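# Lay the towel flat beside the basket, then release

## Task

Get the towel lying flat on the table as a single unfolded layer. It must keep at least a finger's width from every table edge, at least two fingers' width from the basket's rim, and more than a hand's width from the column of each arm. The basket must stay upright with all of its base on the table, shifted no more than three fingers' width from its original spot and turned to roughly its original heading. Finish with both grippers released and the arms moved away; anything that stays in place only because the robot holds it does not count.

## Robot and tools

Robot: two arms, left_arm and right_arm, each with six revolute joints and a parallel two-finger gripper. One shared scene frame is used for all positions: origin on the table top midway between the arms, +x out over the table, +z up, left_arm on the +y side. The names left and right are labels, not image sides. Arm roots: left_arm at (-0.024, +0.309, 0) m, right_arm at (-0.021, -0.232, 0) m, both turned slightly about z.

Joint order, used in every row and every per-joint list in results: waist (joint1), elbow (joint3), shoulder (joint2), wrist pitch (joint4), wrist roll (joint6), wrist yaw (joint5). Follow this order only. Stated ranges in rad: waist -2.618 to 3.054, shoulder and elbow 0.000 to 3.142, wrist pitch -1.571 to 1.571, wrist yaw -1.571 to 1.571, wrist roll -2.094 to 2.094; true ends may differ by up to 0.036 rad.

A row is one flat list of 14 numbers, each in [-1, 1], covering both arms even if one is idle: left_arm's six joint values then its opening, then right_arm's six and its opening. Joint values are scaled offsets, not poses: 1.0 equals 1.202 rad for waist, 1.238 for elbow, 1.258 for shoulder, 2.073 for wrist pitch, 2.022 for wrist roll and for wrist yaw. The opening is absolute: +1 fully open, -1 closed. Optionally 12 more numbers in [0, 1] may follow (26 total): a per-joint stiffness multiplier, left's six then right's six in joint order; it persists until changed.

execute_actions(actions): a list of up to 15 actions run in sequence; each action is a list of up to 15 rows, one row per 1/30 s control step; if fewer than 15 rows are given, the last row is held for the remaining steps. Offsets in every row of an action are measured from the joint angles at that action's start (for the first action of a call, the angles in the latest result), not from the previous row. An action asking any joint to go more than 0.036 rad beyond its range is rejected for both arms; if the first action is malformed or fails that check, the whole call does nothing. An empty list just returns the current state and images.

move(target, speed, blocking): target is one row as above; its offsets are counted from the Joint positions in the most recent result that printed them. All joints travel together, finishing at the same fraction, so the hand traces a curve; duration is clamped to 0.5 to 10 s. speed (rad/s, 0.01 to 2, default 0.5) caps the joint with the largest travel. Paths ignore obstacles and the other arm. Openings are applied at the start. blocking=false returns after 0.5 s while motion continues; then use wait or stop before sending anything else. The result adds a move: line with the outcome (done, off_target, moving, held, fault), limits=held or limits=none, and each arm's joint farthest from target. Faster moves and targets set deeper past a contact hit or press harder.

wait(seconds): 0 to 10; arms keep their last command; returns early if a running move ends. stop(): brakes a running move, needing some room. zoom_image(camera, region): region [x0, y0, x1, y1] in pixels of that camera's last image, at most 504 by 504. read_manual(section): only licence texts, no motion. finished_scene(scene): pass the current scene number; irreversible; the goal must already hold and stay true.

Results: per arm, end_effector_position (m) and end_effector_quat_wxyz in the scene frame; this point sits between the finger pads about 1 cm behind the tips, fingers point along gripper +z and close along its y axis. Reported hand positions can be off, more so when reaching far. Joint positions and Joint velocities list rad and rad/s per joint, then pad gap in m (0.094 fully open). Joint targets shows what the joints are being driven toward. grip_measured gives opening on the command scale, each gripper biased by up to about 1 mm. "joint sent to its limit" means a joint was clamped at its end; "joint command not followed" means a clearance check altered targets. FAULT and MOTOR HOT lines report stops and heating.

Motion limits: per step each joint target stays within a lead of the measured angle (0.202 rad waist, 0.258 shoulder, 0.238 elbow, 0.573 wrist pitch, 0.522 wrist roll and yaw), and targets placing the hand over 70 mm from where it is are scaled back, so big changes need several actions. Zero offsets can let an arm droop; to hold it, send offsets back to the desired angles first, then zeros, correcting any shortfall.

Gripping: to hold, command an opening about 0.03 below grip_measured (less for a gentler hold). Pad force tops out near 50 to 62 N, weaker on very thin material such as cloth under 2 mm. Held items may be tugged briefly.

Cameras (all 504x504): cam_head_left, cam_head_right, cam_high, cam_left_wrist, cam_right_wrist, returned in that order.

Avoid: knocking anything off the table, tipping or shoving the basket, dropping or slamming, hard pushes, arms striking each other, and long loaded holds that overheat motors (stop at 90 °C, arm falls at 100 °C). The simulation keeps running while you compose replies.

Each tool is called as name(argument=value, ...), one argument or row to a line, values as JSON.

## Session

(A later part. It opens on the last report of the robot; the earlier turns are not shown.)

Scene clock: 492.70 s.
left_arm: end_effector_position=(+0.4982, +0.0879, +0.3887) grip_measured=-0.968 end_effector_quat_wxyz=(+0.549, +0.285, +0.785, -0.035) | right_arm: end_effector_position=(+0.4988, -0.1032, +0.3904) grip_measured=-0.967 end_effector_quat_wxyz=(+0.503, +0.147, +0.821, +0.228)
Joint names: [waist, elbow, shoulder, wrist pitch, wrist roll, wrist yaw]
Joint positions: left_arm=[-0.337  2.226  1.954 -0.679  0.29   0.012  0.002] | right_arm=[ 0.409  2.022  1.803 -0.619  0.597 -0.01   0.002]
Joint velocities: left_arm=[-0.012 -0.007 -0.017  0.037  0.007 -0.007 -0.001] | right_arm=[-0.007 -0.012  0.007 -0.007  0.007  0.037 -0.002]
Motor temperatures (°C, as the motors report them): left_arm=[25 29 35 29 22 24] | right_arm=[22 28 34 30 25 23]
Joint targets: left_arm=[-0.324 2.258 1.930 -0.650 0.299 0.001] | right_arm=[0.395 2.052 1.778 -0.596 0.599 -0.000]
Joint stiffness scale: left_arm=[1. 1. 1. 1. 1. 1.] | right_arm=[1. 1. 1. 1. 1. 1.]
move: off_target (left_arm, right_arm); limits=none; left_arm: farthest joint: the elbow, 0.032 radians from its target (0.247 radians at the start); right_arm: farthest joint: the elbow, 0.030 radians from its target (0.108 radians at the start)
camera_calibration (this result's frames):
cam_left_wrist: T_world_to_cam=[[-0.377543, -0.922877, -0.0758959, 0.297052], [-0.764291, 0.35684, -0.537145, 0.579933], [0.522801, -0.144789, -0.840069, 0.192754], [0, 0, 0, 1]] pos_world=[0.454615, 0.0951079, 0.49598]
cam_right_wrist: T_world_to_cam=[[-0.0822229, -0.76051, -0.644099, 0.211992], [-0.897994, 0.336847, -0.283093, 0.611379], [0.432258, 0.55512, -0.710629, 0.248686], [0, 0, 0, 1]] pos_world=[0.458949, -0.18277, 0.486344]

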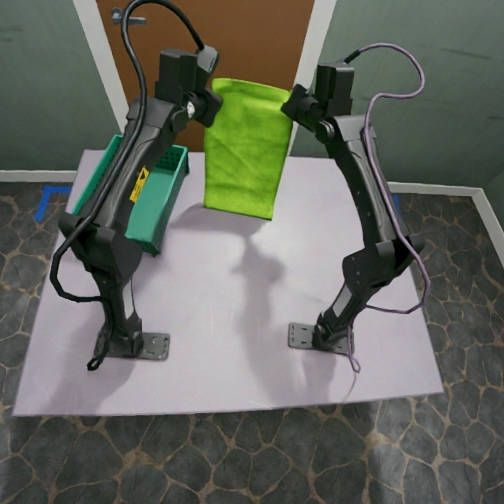

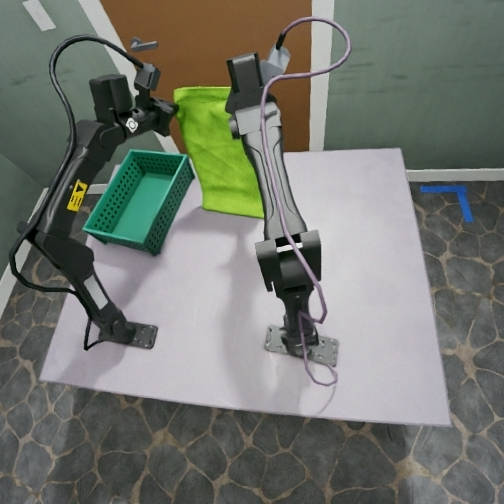

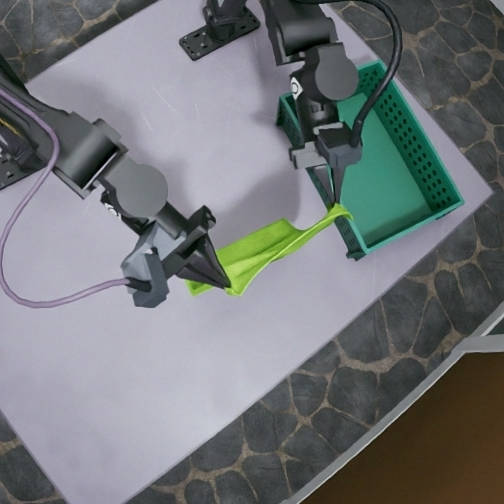

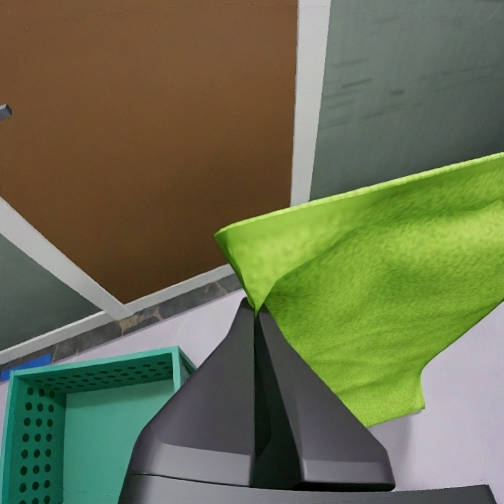

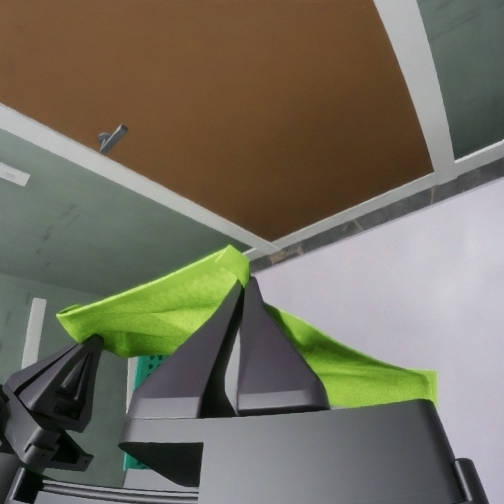

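zoom_image(
  camera="cam_head_left",
  region=[170, 130, 310, 250],
)

zoom_image(
  camera="cam_high",
  region=[170, 190, 370, 320],
)

Region (170, 130, 310, 250) of cam_head_left's 504x504 image, scaled by 3.600, with more detail than that image has; it fills the top 432 rows of this view, and the rest is white.

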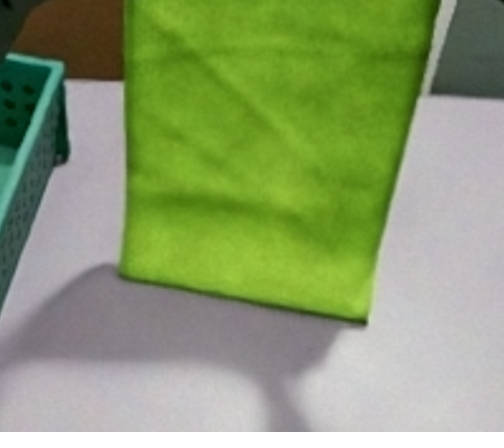

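Region (170, 190, 370, 320) of cam_high's 504x504 image, scaled by 2.520, with more detail than that image has; it fills the top 328 rows of this view, and the rest is white.

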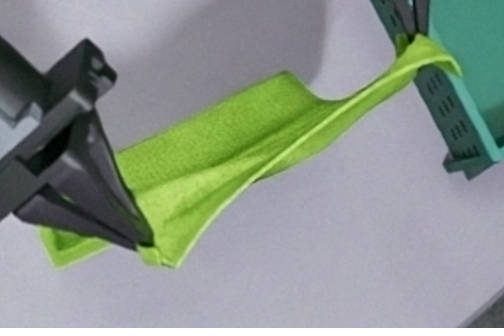

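zoom_image(
  camera="cam_left_wrist",
  region=[330, 330, 470, 440],
)

zoom_image(
  camera="cam_head_right",
  region=[180, 160, 280, 240],
)

Region (330, 330, 470, 440) of cam_left_wrist's 504x504 image, scaled by 3.600, with more detail than that image has; it fills the top 396 rows of this view, and the rest is white.

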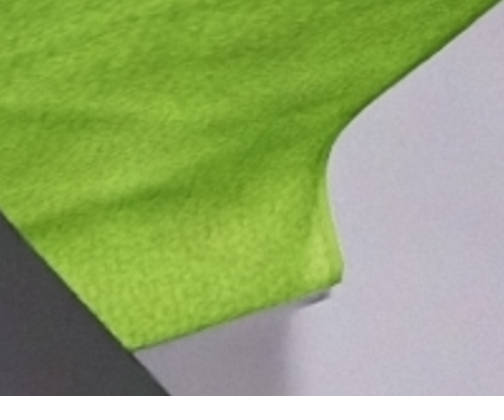

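Region (180, 160, 280, 240) of cam_head_right's 504x504 image, scaled by 5.040, with more detail than that image has; it fills the top 403 rows of this view, and the rest is white.

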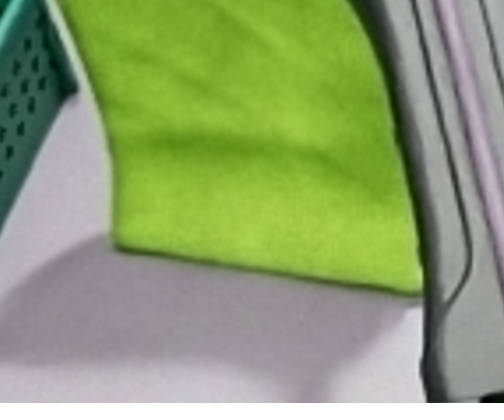

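zoom_image(
  camera="cam_right_wrist",
  region=[330, 330, 470, 420],
)

Region (330, 330, 470, 420) of cam_right_wrist's 504x504 image, scaled by 3.600, with more detail than that image has; it fills the top 324 rows of this view, and the rest is white.

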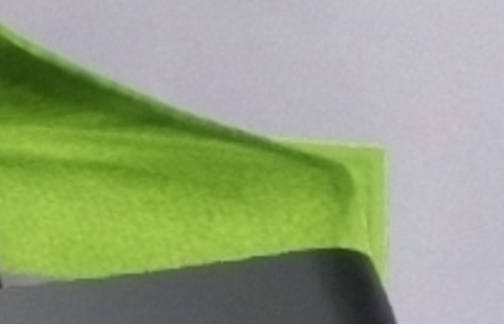

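move(
  target=[0.0387,0.1645,0.105,0.1236,0.05,-0.005,-1, -0.026,0.1595,0.103,0.1207,0,0.005,-1],
  speed=0.25,
)

Scene clock: 544.27 s.
left_arm: end_effector_position=(+0.5484, +0.0898, +0.4400) grip_measured=-0.968 end_effector_quat_wxyz=(+0.651, +0.281, +0.705, +0.001) | right_arm: end_effector_position=(+0.5467, -0.1020, +0.4453) grip_measured=-0.967 end_effector_quat_wxyz=(+0.595, +0.139, +0.747, +0.262)
Joint names: [waist, elbow, shoulder, wrist pitch, wrist roll, wrist yaw]
Joint positions: left_arm=[-0.302  2.393  2.09  -0.456  0.382  0.012  0.002] | right_arm=[ 0.392  2.183  1.935 -0.402  0.598 -0.01   0.002]
Joint velocities: left_arm=[-0.007 -0.002 -0.002  0.022 -0.051 -0.168 -0.   ] | right_arm=[ 0.022 -0.007 -0.002  0.037 -0.037 -0.007  0.   ]
Motor temperatures (°C, as the motors report them): left_arm=[25 29 34 36 22 24] | right_arm=[22 28 32 36 25 23]
Joint targets: left_arm=[-0.290 2.430 2.086 -0.422 0.391 0.002] | right_arm=[0.378 2.219 1.932 -0.369 0.597 0.000]
Joint stiffness scale: left_arm=[1. 1. 1. 1. 1. 1.] | right_arm=[1. 1. 1. 1. 1. 1.]
move: off_target (left_arm, right_arm); limits=none; left_arm: farthest joint: the elbow, 0.037 radians from its target (0.203 radians at the start); right_arm: farthest joint: the elbow, 0.037 radians from its target (0.198 radians at the start)
camera_calibration (this result's frames):
cam_left_wrist: T_world_to_cam=[[-0.33718, -0.927461, -0.161638, 0.337662], [-0.596405, 0.343278, -0.725576, 0.637272], [0.72843, -0.148248, -0.668889, 0.0221075], [0, 0, 0, 1]] pos_world=[0.477821, 0.097684, 0.531756]
cam_right_wrist: T_world_to_cam=[[0.0653356, -0.722843, -0.687917, 0.194909], [-0.801147, 0.372991, -0.468018, 0.702612], [0.59489, 0.581701, -0.554734, 0.110731], [0, 0, 0, 1]] pos_world=[0.484288, -0.185592, 0.524343]

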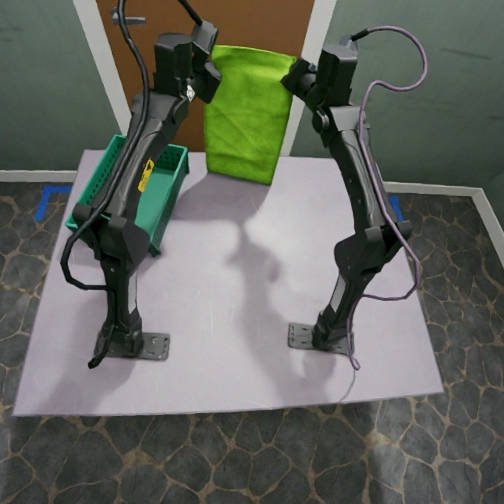

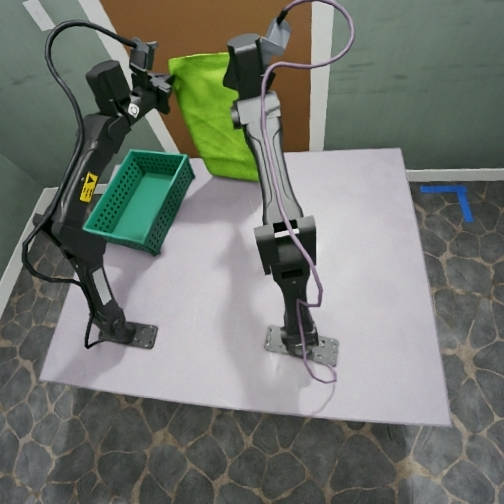

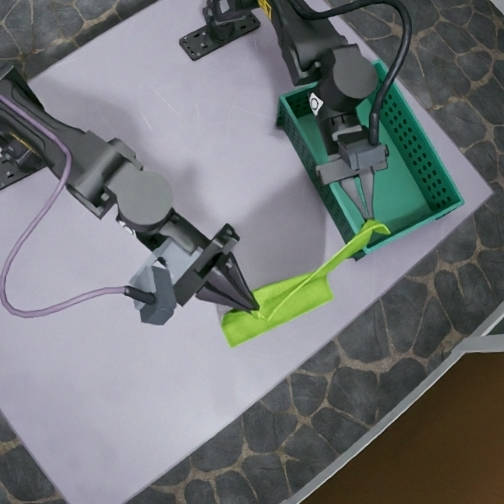

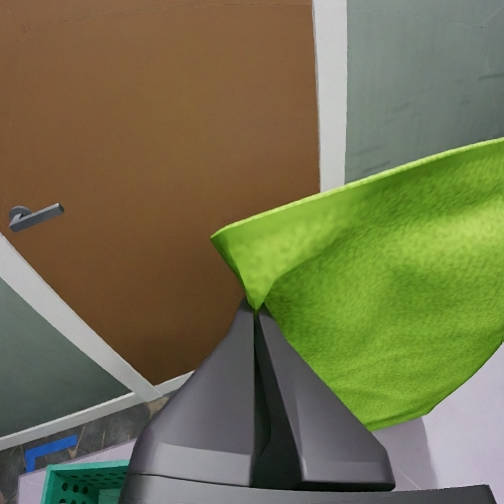

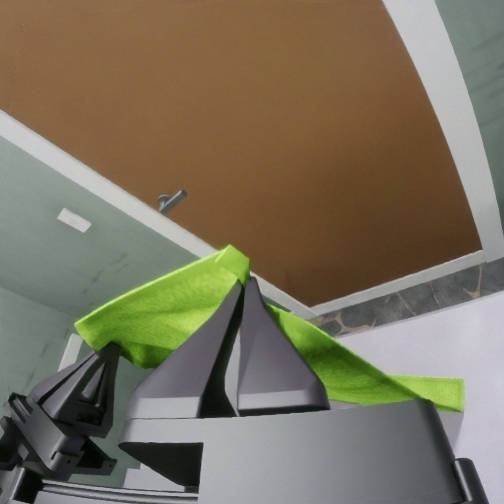

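move(
  target=[-0.168,-1.0,-0.6506,0.058,0,-0.005,-1, 0.114,-0.937,-0.6615,0.009,0,0.005,-1],
  speed=0.7,
)

Scene clock: 576.07 s.
left_arm: end_effector_position=(+0.3305, +0.0880, +0.2792) grip_measured=-0.968 end_effector_quat_wxyz=(+0.507, +0.392, +0.766, -0.049) | right_arm: end_effector_position=(+0.3306, -0.1027, +0.2710) grip_measured=-0.967 end_effector_quat_wxyz=(+0.450, +0.106, +0.855, +0.234)
Joint names: [waist, elbow, shoulder, wrist pitch, wrist roll, wrist yaw]
Joint positions: left_arm=[-0.493  1.162  1.299 -0.366  0.383  0.011  0.002] | right_arm=[ 0.516  1.026  1.131 -0.402  0.598 -0.01   0.002]
Joint velocities: left_arm=[ 0.002 -0.012 -0.007 -0.037  0.066 -0.022  0.   ] | right_arm=[-0.002 -0.017 -0.007 -0.037  0.051  0.022 -0.001]
Motor temperatures (°C, as the motors report them): left_arm=[25 29 34 39 22 24] | right_arm=[22 29 31 38 25 23]
Joint targets: left_arm=[-0.504 1.155 1.272 -0.336 0.382 0.002] | right_arm=[0.529 1.023 1.103 -0.383 0.598 0.000]
Joint stiffness scale: left_arm=[1. 1. 1. 1. 1. 1.] | right_arm=[1. 1. 1. 1. 1. 1.]
move: off_target (left_arm, right_arm); limits=none; left_arm: farthest joint: the wrist pitch, 0.030 radians from its target (0.120 radians at the start); right_arm: farthest joint: the shoulder, 0.028 radians from its target (0.832 radians at the start)
camera_calibration (this result's frames):
cam_left_wrist: T_world_to_cam=[[-0.554841, -0.816828, -0.157937, 0.297724], [-0.696227, 0.5598, -0.449323, 0.328074], [0.455433, -0.139343, -0.879298, 0.221121], [0, 0, 0, 1]] pos_world=[0.292898, 0.0903452, 0.388864]
cam_right_wrist: T_world_to_cam=[[-0.0636401, -0.787337, -0.613229, 0.104389], [-0.95278, 0.230754, -0.197391, 0.410323], [0.296919, 0.57171, -0.764844, 0.297373], [0, 0, 0, 1]] pos_world=[0.309295, -0.182505, 0.372453]

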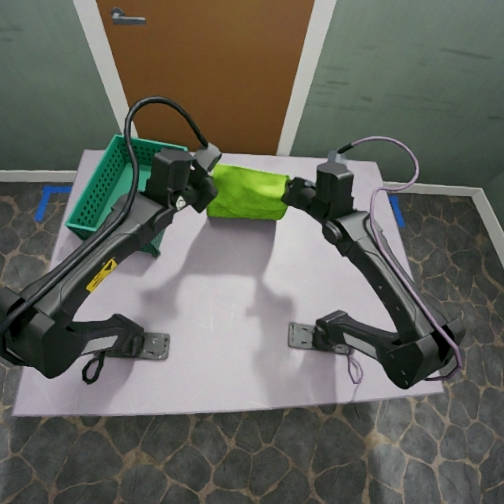

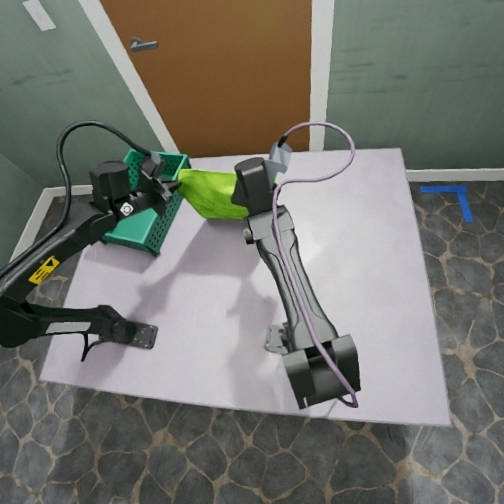

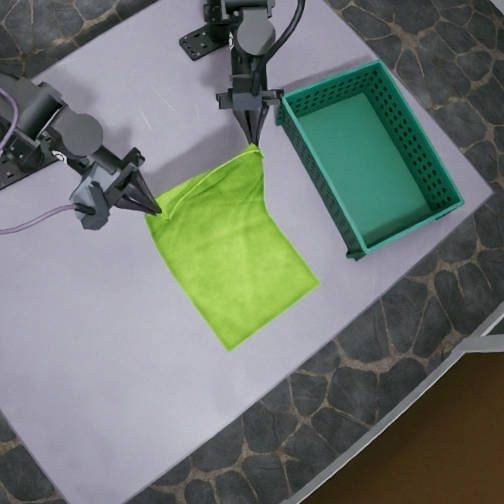

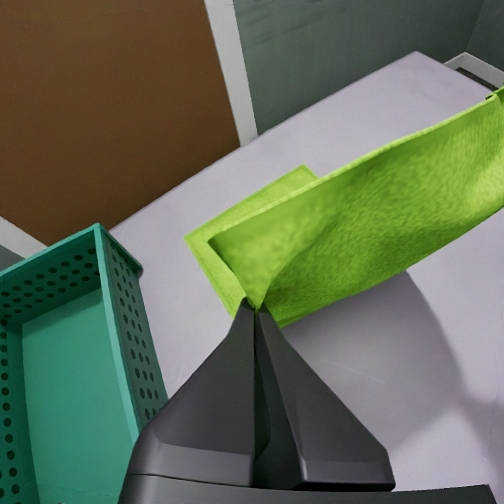

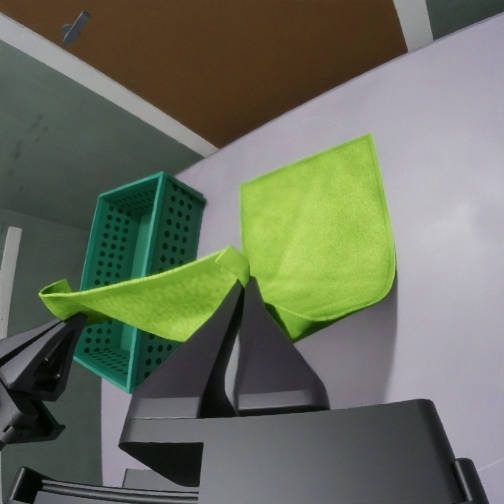

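move(
  target=[-0.1884,-0.6655,-0.2675,0.2115,-0.115,-0.005,-1, 0.1577,-0.5885,-0.377,0.0513,0.075,0.005,-1],
  speed=0.6,
)

Scene clock: 604.33 s.
left_arm: end_effector_position=(+0.1987, +0.0909, +0.0996) grip_measured=-0.968 end_effector_quat_wxyz=(+0.444, +0.400, +0.788, -0.145) | right_arm: end_effector_position=(+0.1981, -0.1023, +0.0893) grip_measured=-0.967 end_effector_quat_wxyz=(+0.337, +0.100, +0.901, +0.254)
Joint names: [waist, elbow, shoulder, wrist pitch, wrist roll, wrist yaw]
Joint positions: left_arm=[-0.71   0.343  0.988  0.046  0.161  0.011  0.002] | right_arm=[ 0.694  0.3    0.681 -0.318  0.747 -0.01   0.002]
Joint velocities: left_arm=[ 0.002 -0.007 -0.012  0.037  0.022  0.007  0.   ] | right_arm=[ 0.022 -0.007 -0.007  0.007  0.051 -0.022  0.   ]
Motor temperatures (°C, as the motors report them): left_arm=[25 28 32 39 22 24] | right_arm=[22 28 30 38 25 23]
Joint targets: left_arm=[-0.720 0.338 0.962 0.073 0.150 0.001] | right_arm=[0.706 0.298 0.657 -0.296 0.749 0.000]
Joint stiffness scale: left_arm=[1. 1. 1. 1. 1. 1.] | right_arm=[1. 1. 1. 1. 1. 1.]
move: off_target (left_arm, right_arm); limits=none; left_arm: farthest joint: the wrist pitch, 0.026 radians from its target (0.438 radians at the start); right_arm: farthest joint: the shoulder, 0.024 radians from its target (0.474 radians at the start)
camera_calibration (this result's frames):
cam_left_wrist: T_world_to_cam=[[-0.646896, -0.762028, 0.0289716, 0.193297], [-0.717145, 0.594998, -0.362878, 0.146347], [0.259285, -0.255521, -0.931386, 0.178335], [0, 0, 0, 1]] pos_world=[0.183755, 0.10579, 0.213605]
cam_right_wrist: T_world_to_cam=[[-0.131472, -0.7775, -0.614987, -0.000491072], [-0.989237, 0.143095, 0.03057, 0.226036], [0.0642335, 0.612386, -0.787945, 0.24987], [0, 0, 0, 1]] pos_world=[0.207488, -0.185743, 0.189672]

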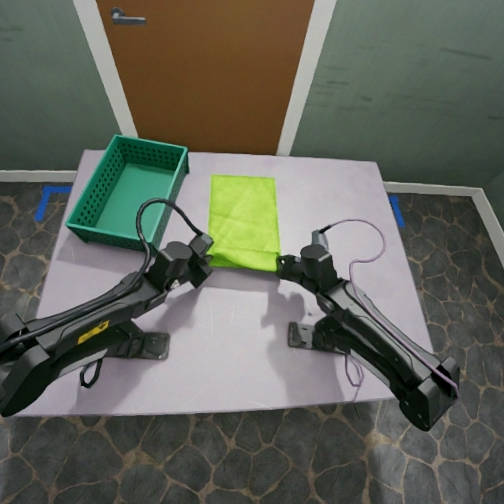

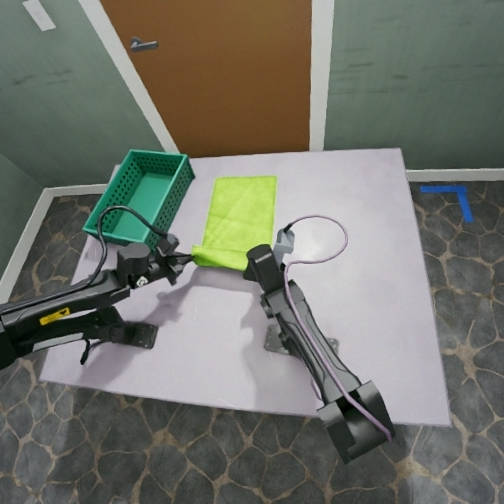

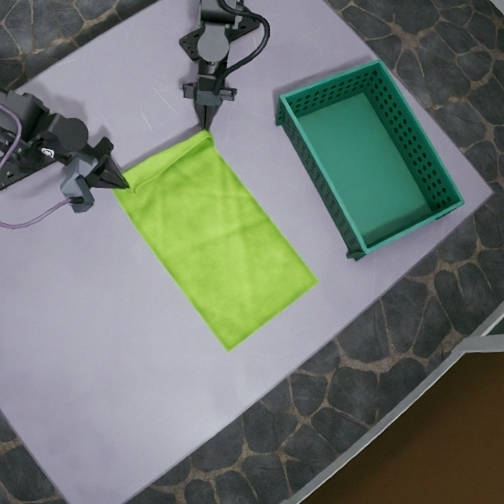

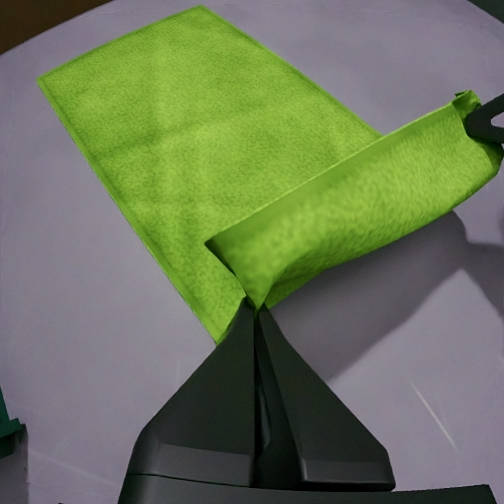

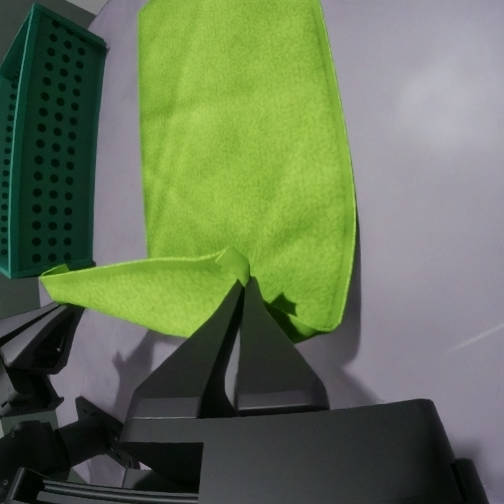

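move(
  target=[-0.129,-0.142,-0.2126,-0.025,0.267,-0.005,-1, 0.1377,-0.045,-0.2107,-0.137,-0.295,0.005,-1],
  speed=0.5,
)

Scene clock: 627.10 s.
left_arm: end_effector_position=(+0.1433, +0.0894, +0.0863) grip_measured=-0.968 end_effector_quat_wxyz=(+0.484, +0.631, +0.603, -0.060) | right_arm: end_effector_position=(+0.1420, -0.0974, +0.0715) grip_measured=-0.968 end_effector_quat_wxyz=(+0.355, -0.235, +0.890, +0.163)
Joint names: [waist, elbow, shoulder, wrist pitch, wrist roll, wrist yaw]
Joint positions: left_arm=[-0.855  0.178  0.742  0.012  0.692  0.011  0.002] | right_arm=[ 0.847  0.251  0.438 -0.582  0.164 -0.01   0.002]
Joint velocities: left_arm=[ 0.002  0.007  0.007 -0.007 -0.007  0.022 -0.001] | right_arm=[-0.002 -0.017 -0.017 -0.037  0.037 -0.051  0.   ]
Motor temperatures (°C, as the motors report them): left_arm=[25 28 31 40 22 24] | right_arm=[22 28 29 38 25 23]
Joint targets: left_arm=[-0.865 0.167 0.720 -0.006 0.701 0.001] | right_arm=[0.859 0.244 0.415 -0.602 0.151 0.000]
Joint stiffness scale: left_arm=[1. 1. 1. 1. 1. 1.] | right_arm=[1. 1. 1. 1. 1. 1.]
move: off_target (left_arm, right_arm); limits=none; left_arm: farthest joint: the shoulder, 0.021 radians from its target (0.267 radians at the start); right_arm: farthest joint: the shoulder, 0.022 radians from its target (0.265 radians at the start)
camera_calibration (this result's frames):
cam_left_wrist: T_world_to_cam=[[-0.830093, -0.382402, -0.405849, 0.186551], [-0.247385, 0.904818, -0.346561, 0.00622034], [0.499745, -0.187277, -0.845684, 0.132076], [0, 0, 0, 1]] pos_world=[0.0903896, 0.090444, 0.189562]
cam_right_wrist: T_world_to_cam=[[0.421561, -0.872794, -0.246003, -0.12926], [-0.906779, -0.407579, -0.107845, 0.114989], [-0.00613947, 0.268534, -0.963251, 0.225439], [0, 0, 0, 1]] pos_world=[0.160144, -0.126488, 0.197757]

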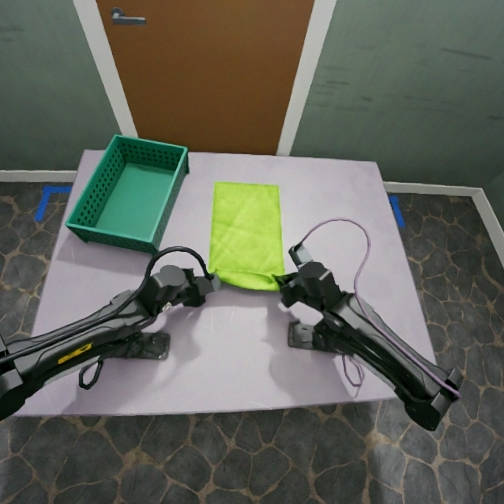

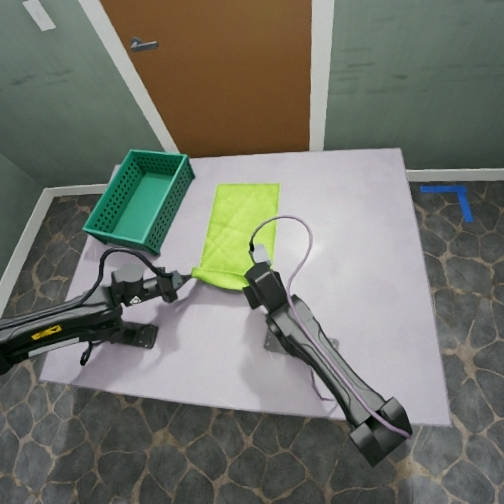

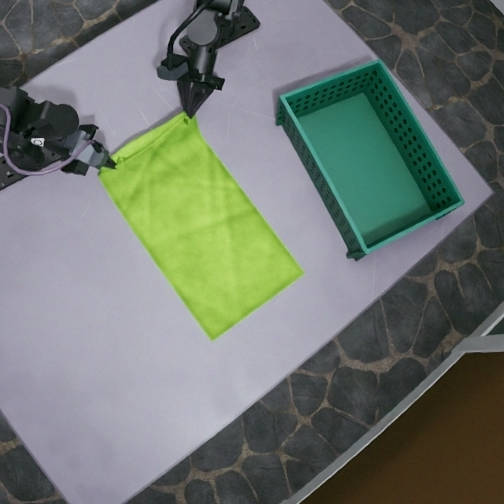

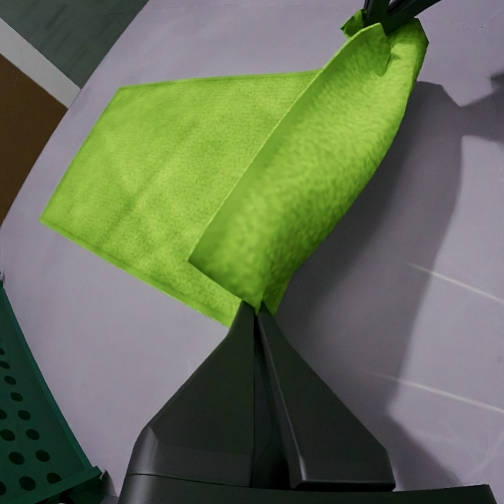

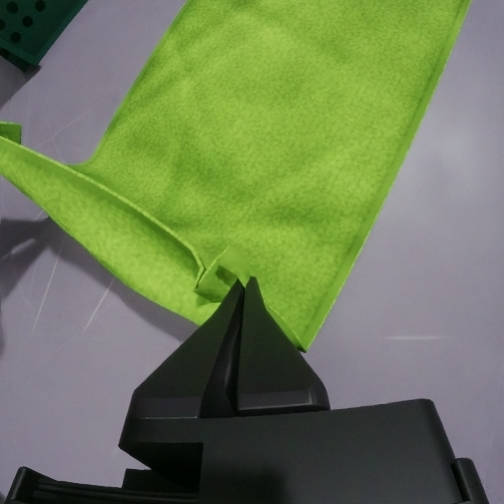

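execute_actions(
  actions=[
    [[-0.02,-0.008,-0.017,-0.008,0.03,0,-1,0.02,-0.005,-0.018,-0.01,-0.02,0,-1],[-0.035,-0.008,-0.017,-0.008,0.06,0,-1,0.04,-0.005,-0.018,-0.01,-0.04,0,-1],[-0.05,-0.008,-0.017,-0.008,0.09,0,-1,0.06,-0.005,-0.018,-0.01,-0.06,0,-1],[-0.065,-0.008,-0.017,-0.008,0.12,0,-0.6,0.08,-0.005,-0.018,-0.01,-0.08,0,-0.6],[-0.08,-0.008,-0.017,-0.008,0.14,0,-0.3,0.10,-0.005,-0.018,-0.01,-0.09,0,-0.3],[-0.09,-0.008,-0.017,-0.008,0.15,0,-0.3,0.115,-0.005,-0.018,-0.01,-0.1,0,-0.3],[-0.10,-0.008,-0.017,-0.008,0.15,0,-0.3,0.125,-0.005,-0.018,-0.01,-0.1,0,-0.3]],
  ],
)

Scene clock: 640.90 s.
left_arm: end_effector_position=(+0.1185, +0.0729, +0.0859) grip_measured=-0.303 end_effector_quat_wxyz=(+0.486, +0.736, +0.471, -0.018) | right_arm: end_effector_position=(+0.1202, -0.0781, +0.0688) grip_measured=-0.302 end_effector_quat_wxyz=(+0.352, -0.374, +0.844, +0.153)
Joint names: [waist, elbow, shoulder, wrist pitch, wrist roll, wrist yaw]
Joint positions: left_arm=[-0.963  0.178  0.742  0.01   0.971  0.01   0.033] | right_arm=[ 0.985  0.251  0.438 -0.597 -0.017 -0.01   0.033]
Joint velocities: left_arm=[-0.007  0.012  0.012 -0.022  0.125 -0.007 -0.001] | right_arm=[-0.022 -0.002 -0.012 -0.022 -0.066  0.022  0.   ]
Motor temperatures (°C, as the motors report them): left_arm=[25 28 31 39 22 24] | right_arm=[22 28 29 37 25 23]
Joint targets: left_arm=[-0.975 0.168 0.721 -0.005 0.996 0.011] | right_arm=[0.997 0.245 0.415 -0.602 -0.038 -0.010]
Joint stiffness scale: left_arm=[1. 1. 1. 1. 1. 1.] | right_arm=[1. 1. 1. 1. 1. 1.]
camera_calibration (this result's frames):
cam_left_wrist: T_world_to_cam=[[-0.79264, -0.106994, -0.600229, 0.151708], [0.0509261, 0.969422, -0.240056, -0.0343525], [0.60756, -0.220845, -0.762954, 0.123582], [0, 0, 0, 1]] pos_world=[0.0469156, 0.0768263, 0.1771]
cam_right_wrist: T_world_to_cam=[[0.651803, -0.748983, -0.119071, -0.130603], [-0.758289, -0.641092, -0.11832, 0.067428], [0.0122844, 0.167411, -0.985811, 0.209019], [0, 0, 0, 1]] pos_world=[0.13369, -0.0895842, 0.198481]

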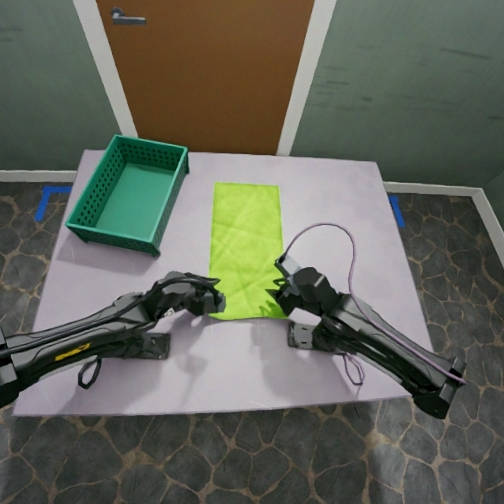

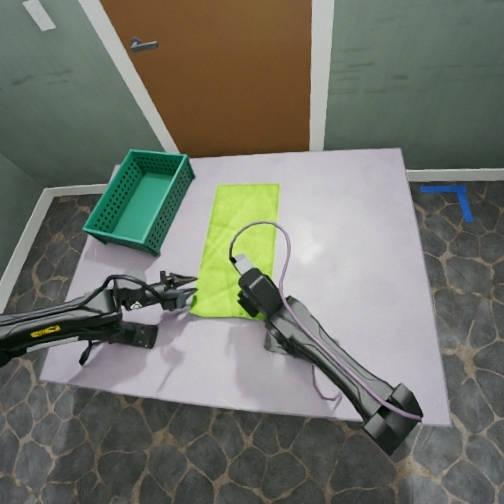

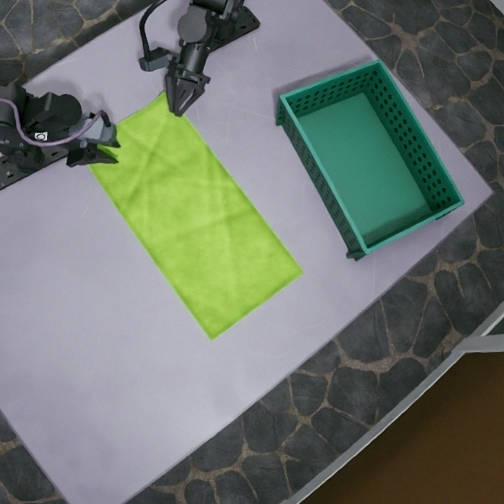

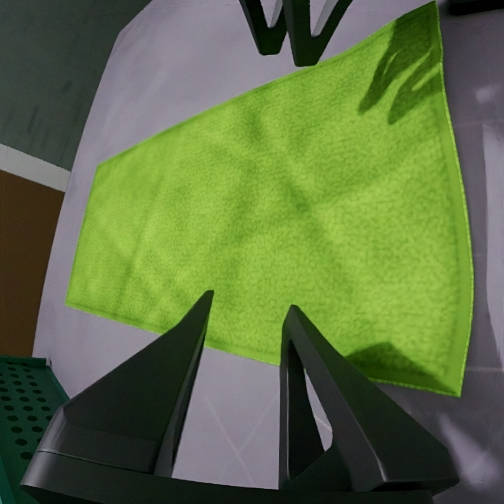

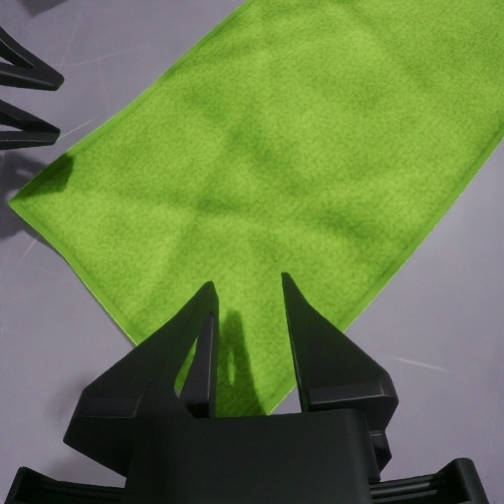

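move(
  target=[0.851,0.074,-0.51,-0.1,-0.48,0,-0.3, -0.236,0.874,0.9635,-0.199,0.01,0.005,1],
  speed=0.9,
)

Scene clock: 711.47 s.
left_arm: end_effector_position=(+0.2183, +0.3048, +0.2229) grip_measured=-0.303 end_effector_quat_wxyz=(+0.685, +0.013, +0.729, -0.005) | right_arm: end_effector_position=(+0.2731, -0.0524, +0.1083) grip_measured=+1.000 end_effector_quat_wxyz=(+0.100, -0.268, +0.958, +0.031)
Joint names: [waist, elbow, shoulder, wrist pitch, wrist roll, wrist yaw]
Joint positions: left_arm=[ 0.048  0.237  0.118 -0.182  0.011  0.01   0.033] | right_arm=[ 0.712  1.296  1.657 -1.001 -0.004 -0.008  0.094]
Joint velocities: left_arm=[-0.007  0.002 -0.002  0.007  0.022 -0.051 -0.   ] | right_arm=[ 0.007 -0.007  0.002 -0.066  0.037  0.11   0.   ]
Motor temperatures (°C, as the motors report them): left_arm=[25 28 30 39 22 24] | right_arm=[22 28 28 36 25 23]
Joint targets: left_arm=[0.060 0.269 0.100 -0.197 0.001 0.010] | right_arm=[0.701 1.334 1.650 -1.009 0.004 -0.000]
Joint stiffness scale: left_arm=[1. 1. 1. 1. 1. 1.] | right_arm=[1. 1. 1. 1. 1. 1.]
move: off_target (left_arm, right_arm); limits=none; left_arm: farthest joint: the elbow, 0.032 radians from its target (0.092 radians at the start); right_arm: farthest joint: the elbow, 0.037 radians from its target (1.082 radians at the start)
camera_calibration (this result's frames):
cam_left_wrist: T_world_to_cam=[[0.0405468, -0.977206, 0.208385, 0.240977], [-0.615962, -0.188659, -0.764852, 0.384181], [0.786732, -0.097345, -0.609571, 0.107693], [0, 0, 0, 1]] pos_world=[0.142144, 0.318447, 0.309273]
cam_right_wrist: T_world_to_cam=[[0.371609, -0.927188, -0.0472201, -0.146951], [-0.825367, -0.353232, 0.44045, 0.177334], [-0.425059, -0.124701, -0.896535, 0.336232], [0, 0, 0, 1]] pos_world=[0.343892, -0.0316823, 0.216398]

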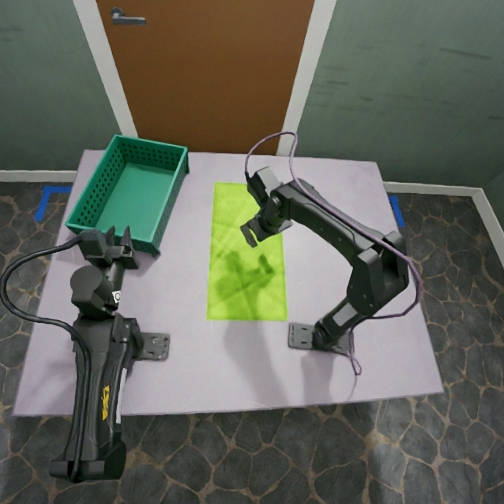

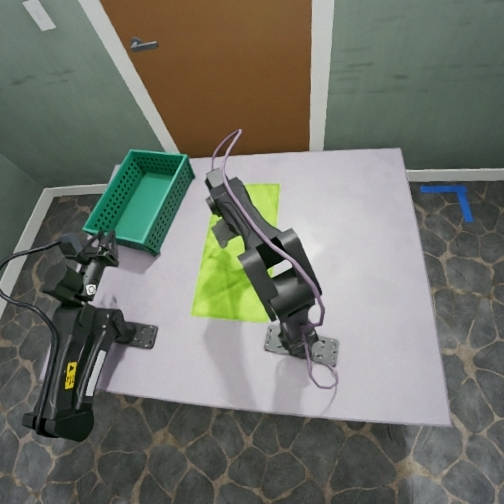

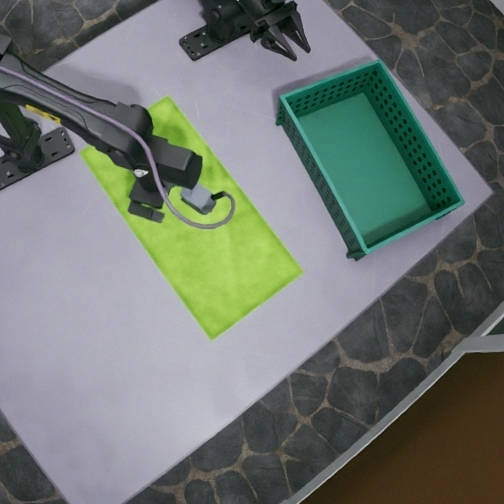

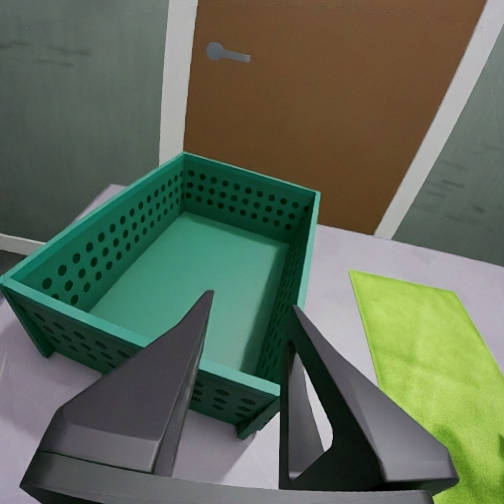

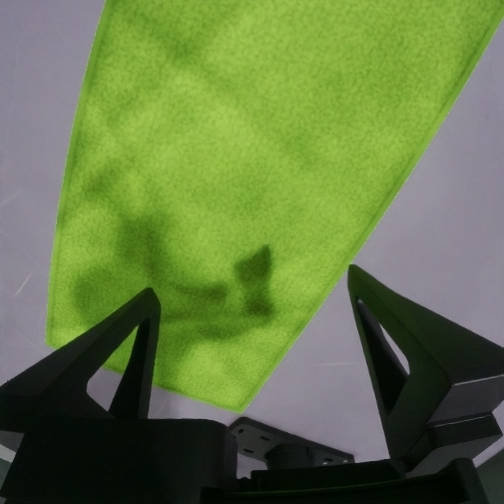

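move(
  target=[0.01,0.026,-0.014,-0.007,0,0,-0.3, 0,0.1195,0.307,0.042,0,0.004,1],
  speed=0.35,
)

Scene clock: 719.00 s.
left_arm: end_effector_position=(+0.2183, +0.3048, +0.2229) grip_measured=-0.303 end_effector_quat_wxyz=(+0.685, +0.013, +0.729, -0.005) | right_arm: end_effector_position=(+0.3002, -0.0362, +0.0117) grip_measured=+1.000 end_effector_quat_wxyz=(+0.005, -0.269, +0.963, +0.005)
Joint names: [waist, elbow, shoulder, wrist pitch, wrist roll, wrist yaw]
Joint positions: left_arm=[ 0.048  0.237  0.118 -0.182  0.01   0.01   0.033] | right_arm=[ 0.712  1.417  2.039 -0.935 -0.004 -0.008  0.094]
Joint velocities: left_arm=[ 0.007 -0.002  0.012 -0.022 -0.037  0.007 -0.002] | right_arm=[-0.002 -0.012 -0.002  0.007  0.007  0.007  0.   ]
Motor temperatures (°C, as the motors report them): left_arm=[25 28 30 39 22 24] | right_arm=[22 28 28 35 25 23]
Joint targets: left_arm=[0.060 0.270 0.100 -0.197 0.010 0.010] | right_arm=[0.712 1.444 2.043 -0.914 -0.004 0.000]
Joint stiffness scale: left_arm=[1. 1. 1. 1. 1. 1.] | right_arm=[1. 1. 1. 1. 1. 1.]
move: off_target (left_arm, right_arm); limits=none; left_arm: farthest joint: the elbow, 0.032 radians from its target (0.032 radians at the start); right_arm: farthest joint: the elbow, 0.027 radians from its target (0.148 radians at the start)
camera_calibration (this result's frames):
cam_left_wrist: T_world_to_cam=[[0.0405975, -0.977045, 0.209128, 0.240751], [-0.615968, -0.189271, -0.764696, 0.384334], [0.786725, -0.0977714, -0.609512, 0.107812], [0, 0, 0, 1]] pos_world=[0.142145, 0.318509, 0.309264]
cam_right_wrist: T_world_to_cam=[[0.366314, -0.930363, -0.0154331, -0.145404], [-0.736962, -0.300212, 0.605607, 0.22146], [-0.568068, -0.210469, -0.795614, 0.30185], [0, 0, 0, 1]] pos_world=[0.387942, -0.00526385, 0.103794]

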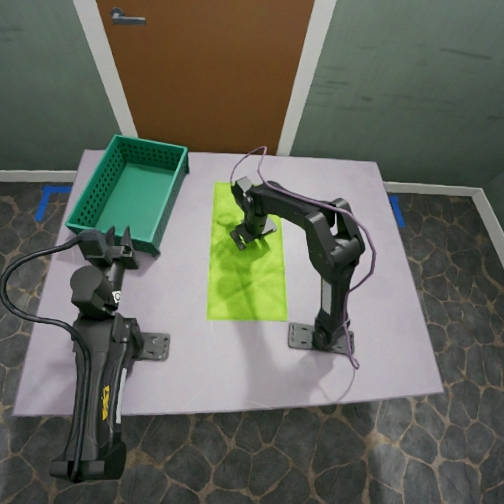

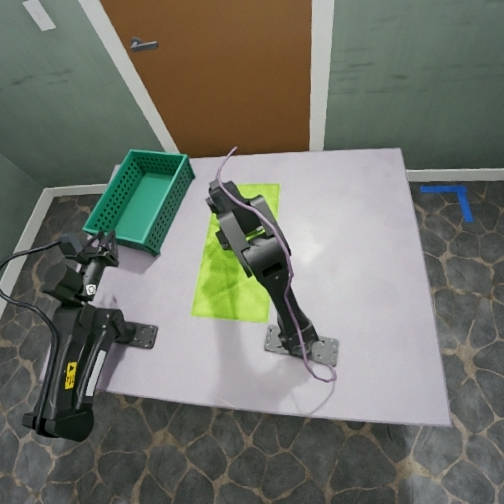

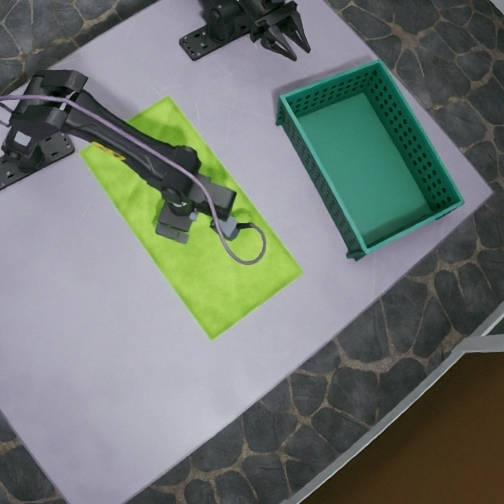

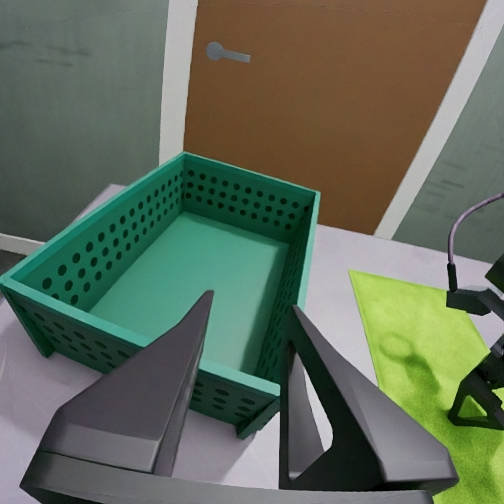

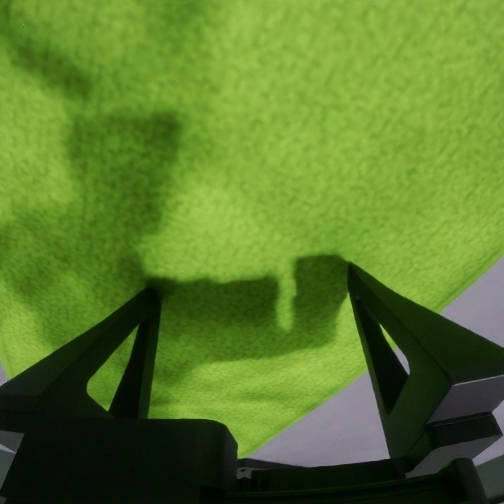

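move(
  target=[0.01,0.026,-0.014,-0.007,0,0,-0.3, -0.063,0.443,0.2925,-0.07,0,0.004,1],
  speed=0.35,
)

Scene clock: 730.43 s.
left_arm: end_effector_position=(+0.2183, +0.3048, +0.2229) grip_measured=-0.303 end_effector_quat_wxyz=(+0.685, +0.013, +0.729, -0.005) | right_arm: end_effector_position=(+0.3855, -0.0144, +0.0110) grip_measured=+1.000 end_effector_quat_wxyz=(+0.008, -0.241, +0.970, +0.009)
Joint names: [waist, elbow, shoulder, wrist pitch, wrist roll, wrist yaw]
Joint positions: left_arm=[ 0.048  0.237  0.118 -0.182  0.01   0.01   0.033] | right_arm=[ 0.655  1.949  2.365 -1.136 -0.004 -0.013  0.094]
Joint velocities: left_arm=[ 0.002  0.022 -0.002 -0.081  0.022 -0.007 -0.001] | right_arm=[-0.007  0.007  0.002  0.007  0.037  0.007  0.   ]
Motor temperatures (°C, as the motors report them): left_arm=[25 29 30 40 22 24] | right_arm=[22 28 29 34 25 23]
Joint targets: left_arm=[0.060 0.270 0.100 -0.197 0.010 0.010] | right_arm=[0.636 1.965 2.407 -1.080 -0.004 0.001]
Joint stiffness scale: left_arm=[1. 1. 1. 1. 1. 1.] | right_arm=[1. 1. 1. 1. 1. 1.]
move: off_target (left_arm, right_arm); limits=none; left_arm: farthest joint: the elbow, 0.032 radians from its target (0.032 radians at the start); right_arm: farthest joint: the wrist pitch, 0.056 radians from its target (0.145 radians at the start)
camera_calibration (this result's frames):
cam_left_wrist: T_world_to_cam=[[0.0405975, -0.977045, 0.209128, 0.240751], [-0.615968, -0.189271, -0.764696, 0.384334], [0.786725, -0.0977714, -0.609512, 0.107812], [0, 0, 0, 1]] pos_world=[0.142145, 0.318509, 0.309264]
cam_right_wrist: T_world_to_cam=[[0.313002, -0.949497, -0.0220157, -0.136042], [-0.754256, -0.262594, 0.601783, 0.298537], [-0.577173, -0.171754, -0.798356, 0.358425], [0, 0, 0, 1]] pos_world=[0.474627, 0.0107837, 0.103501]

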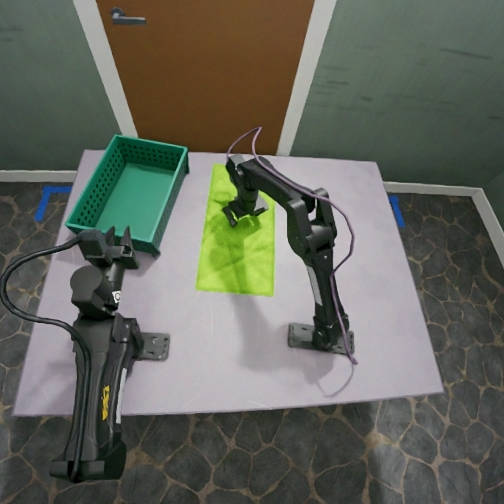

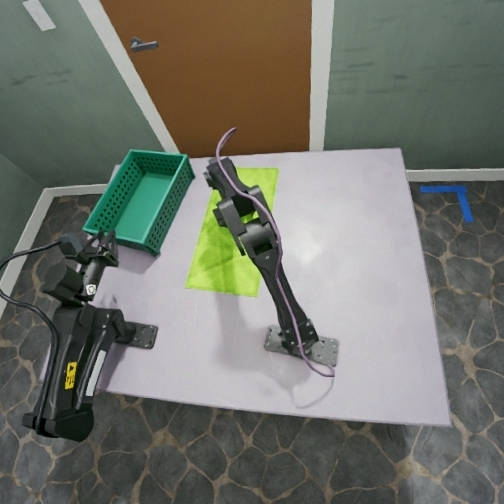

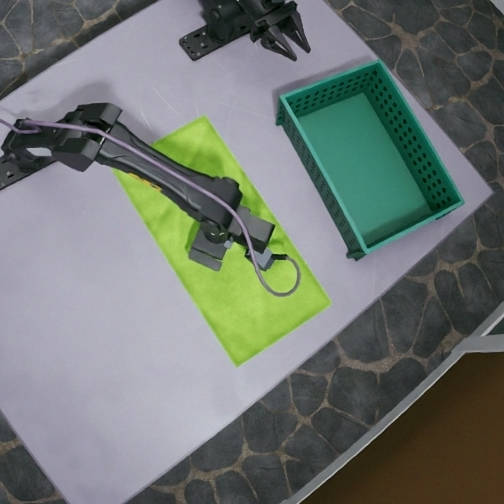

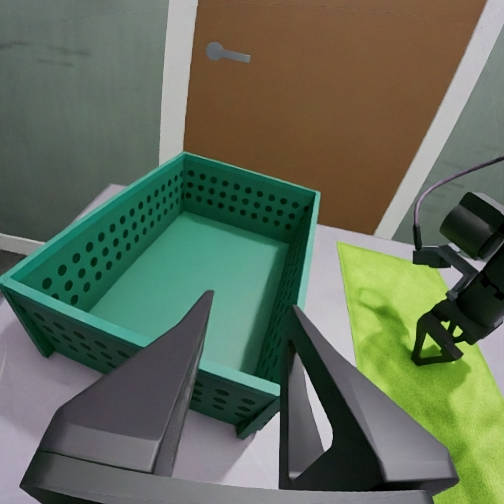

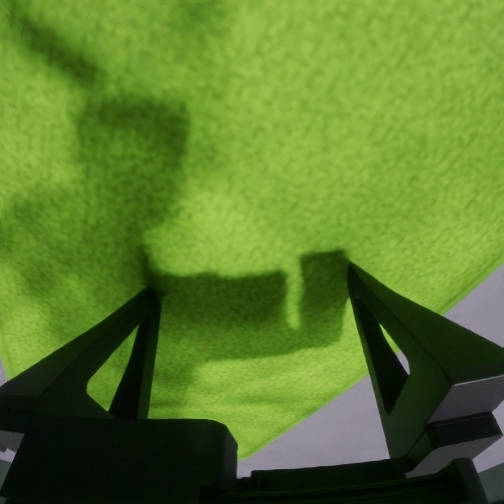

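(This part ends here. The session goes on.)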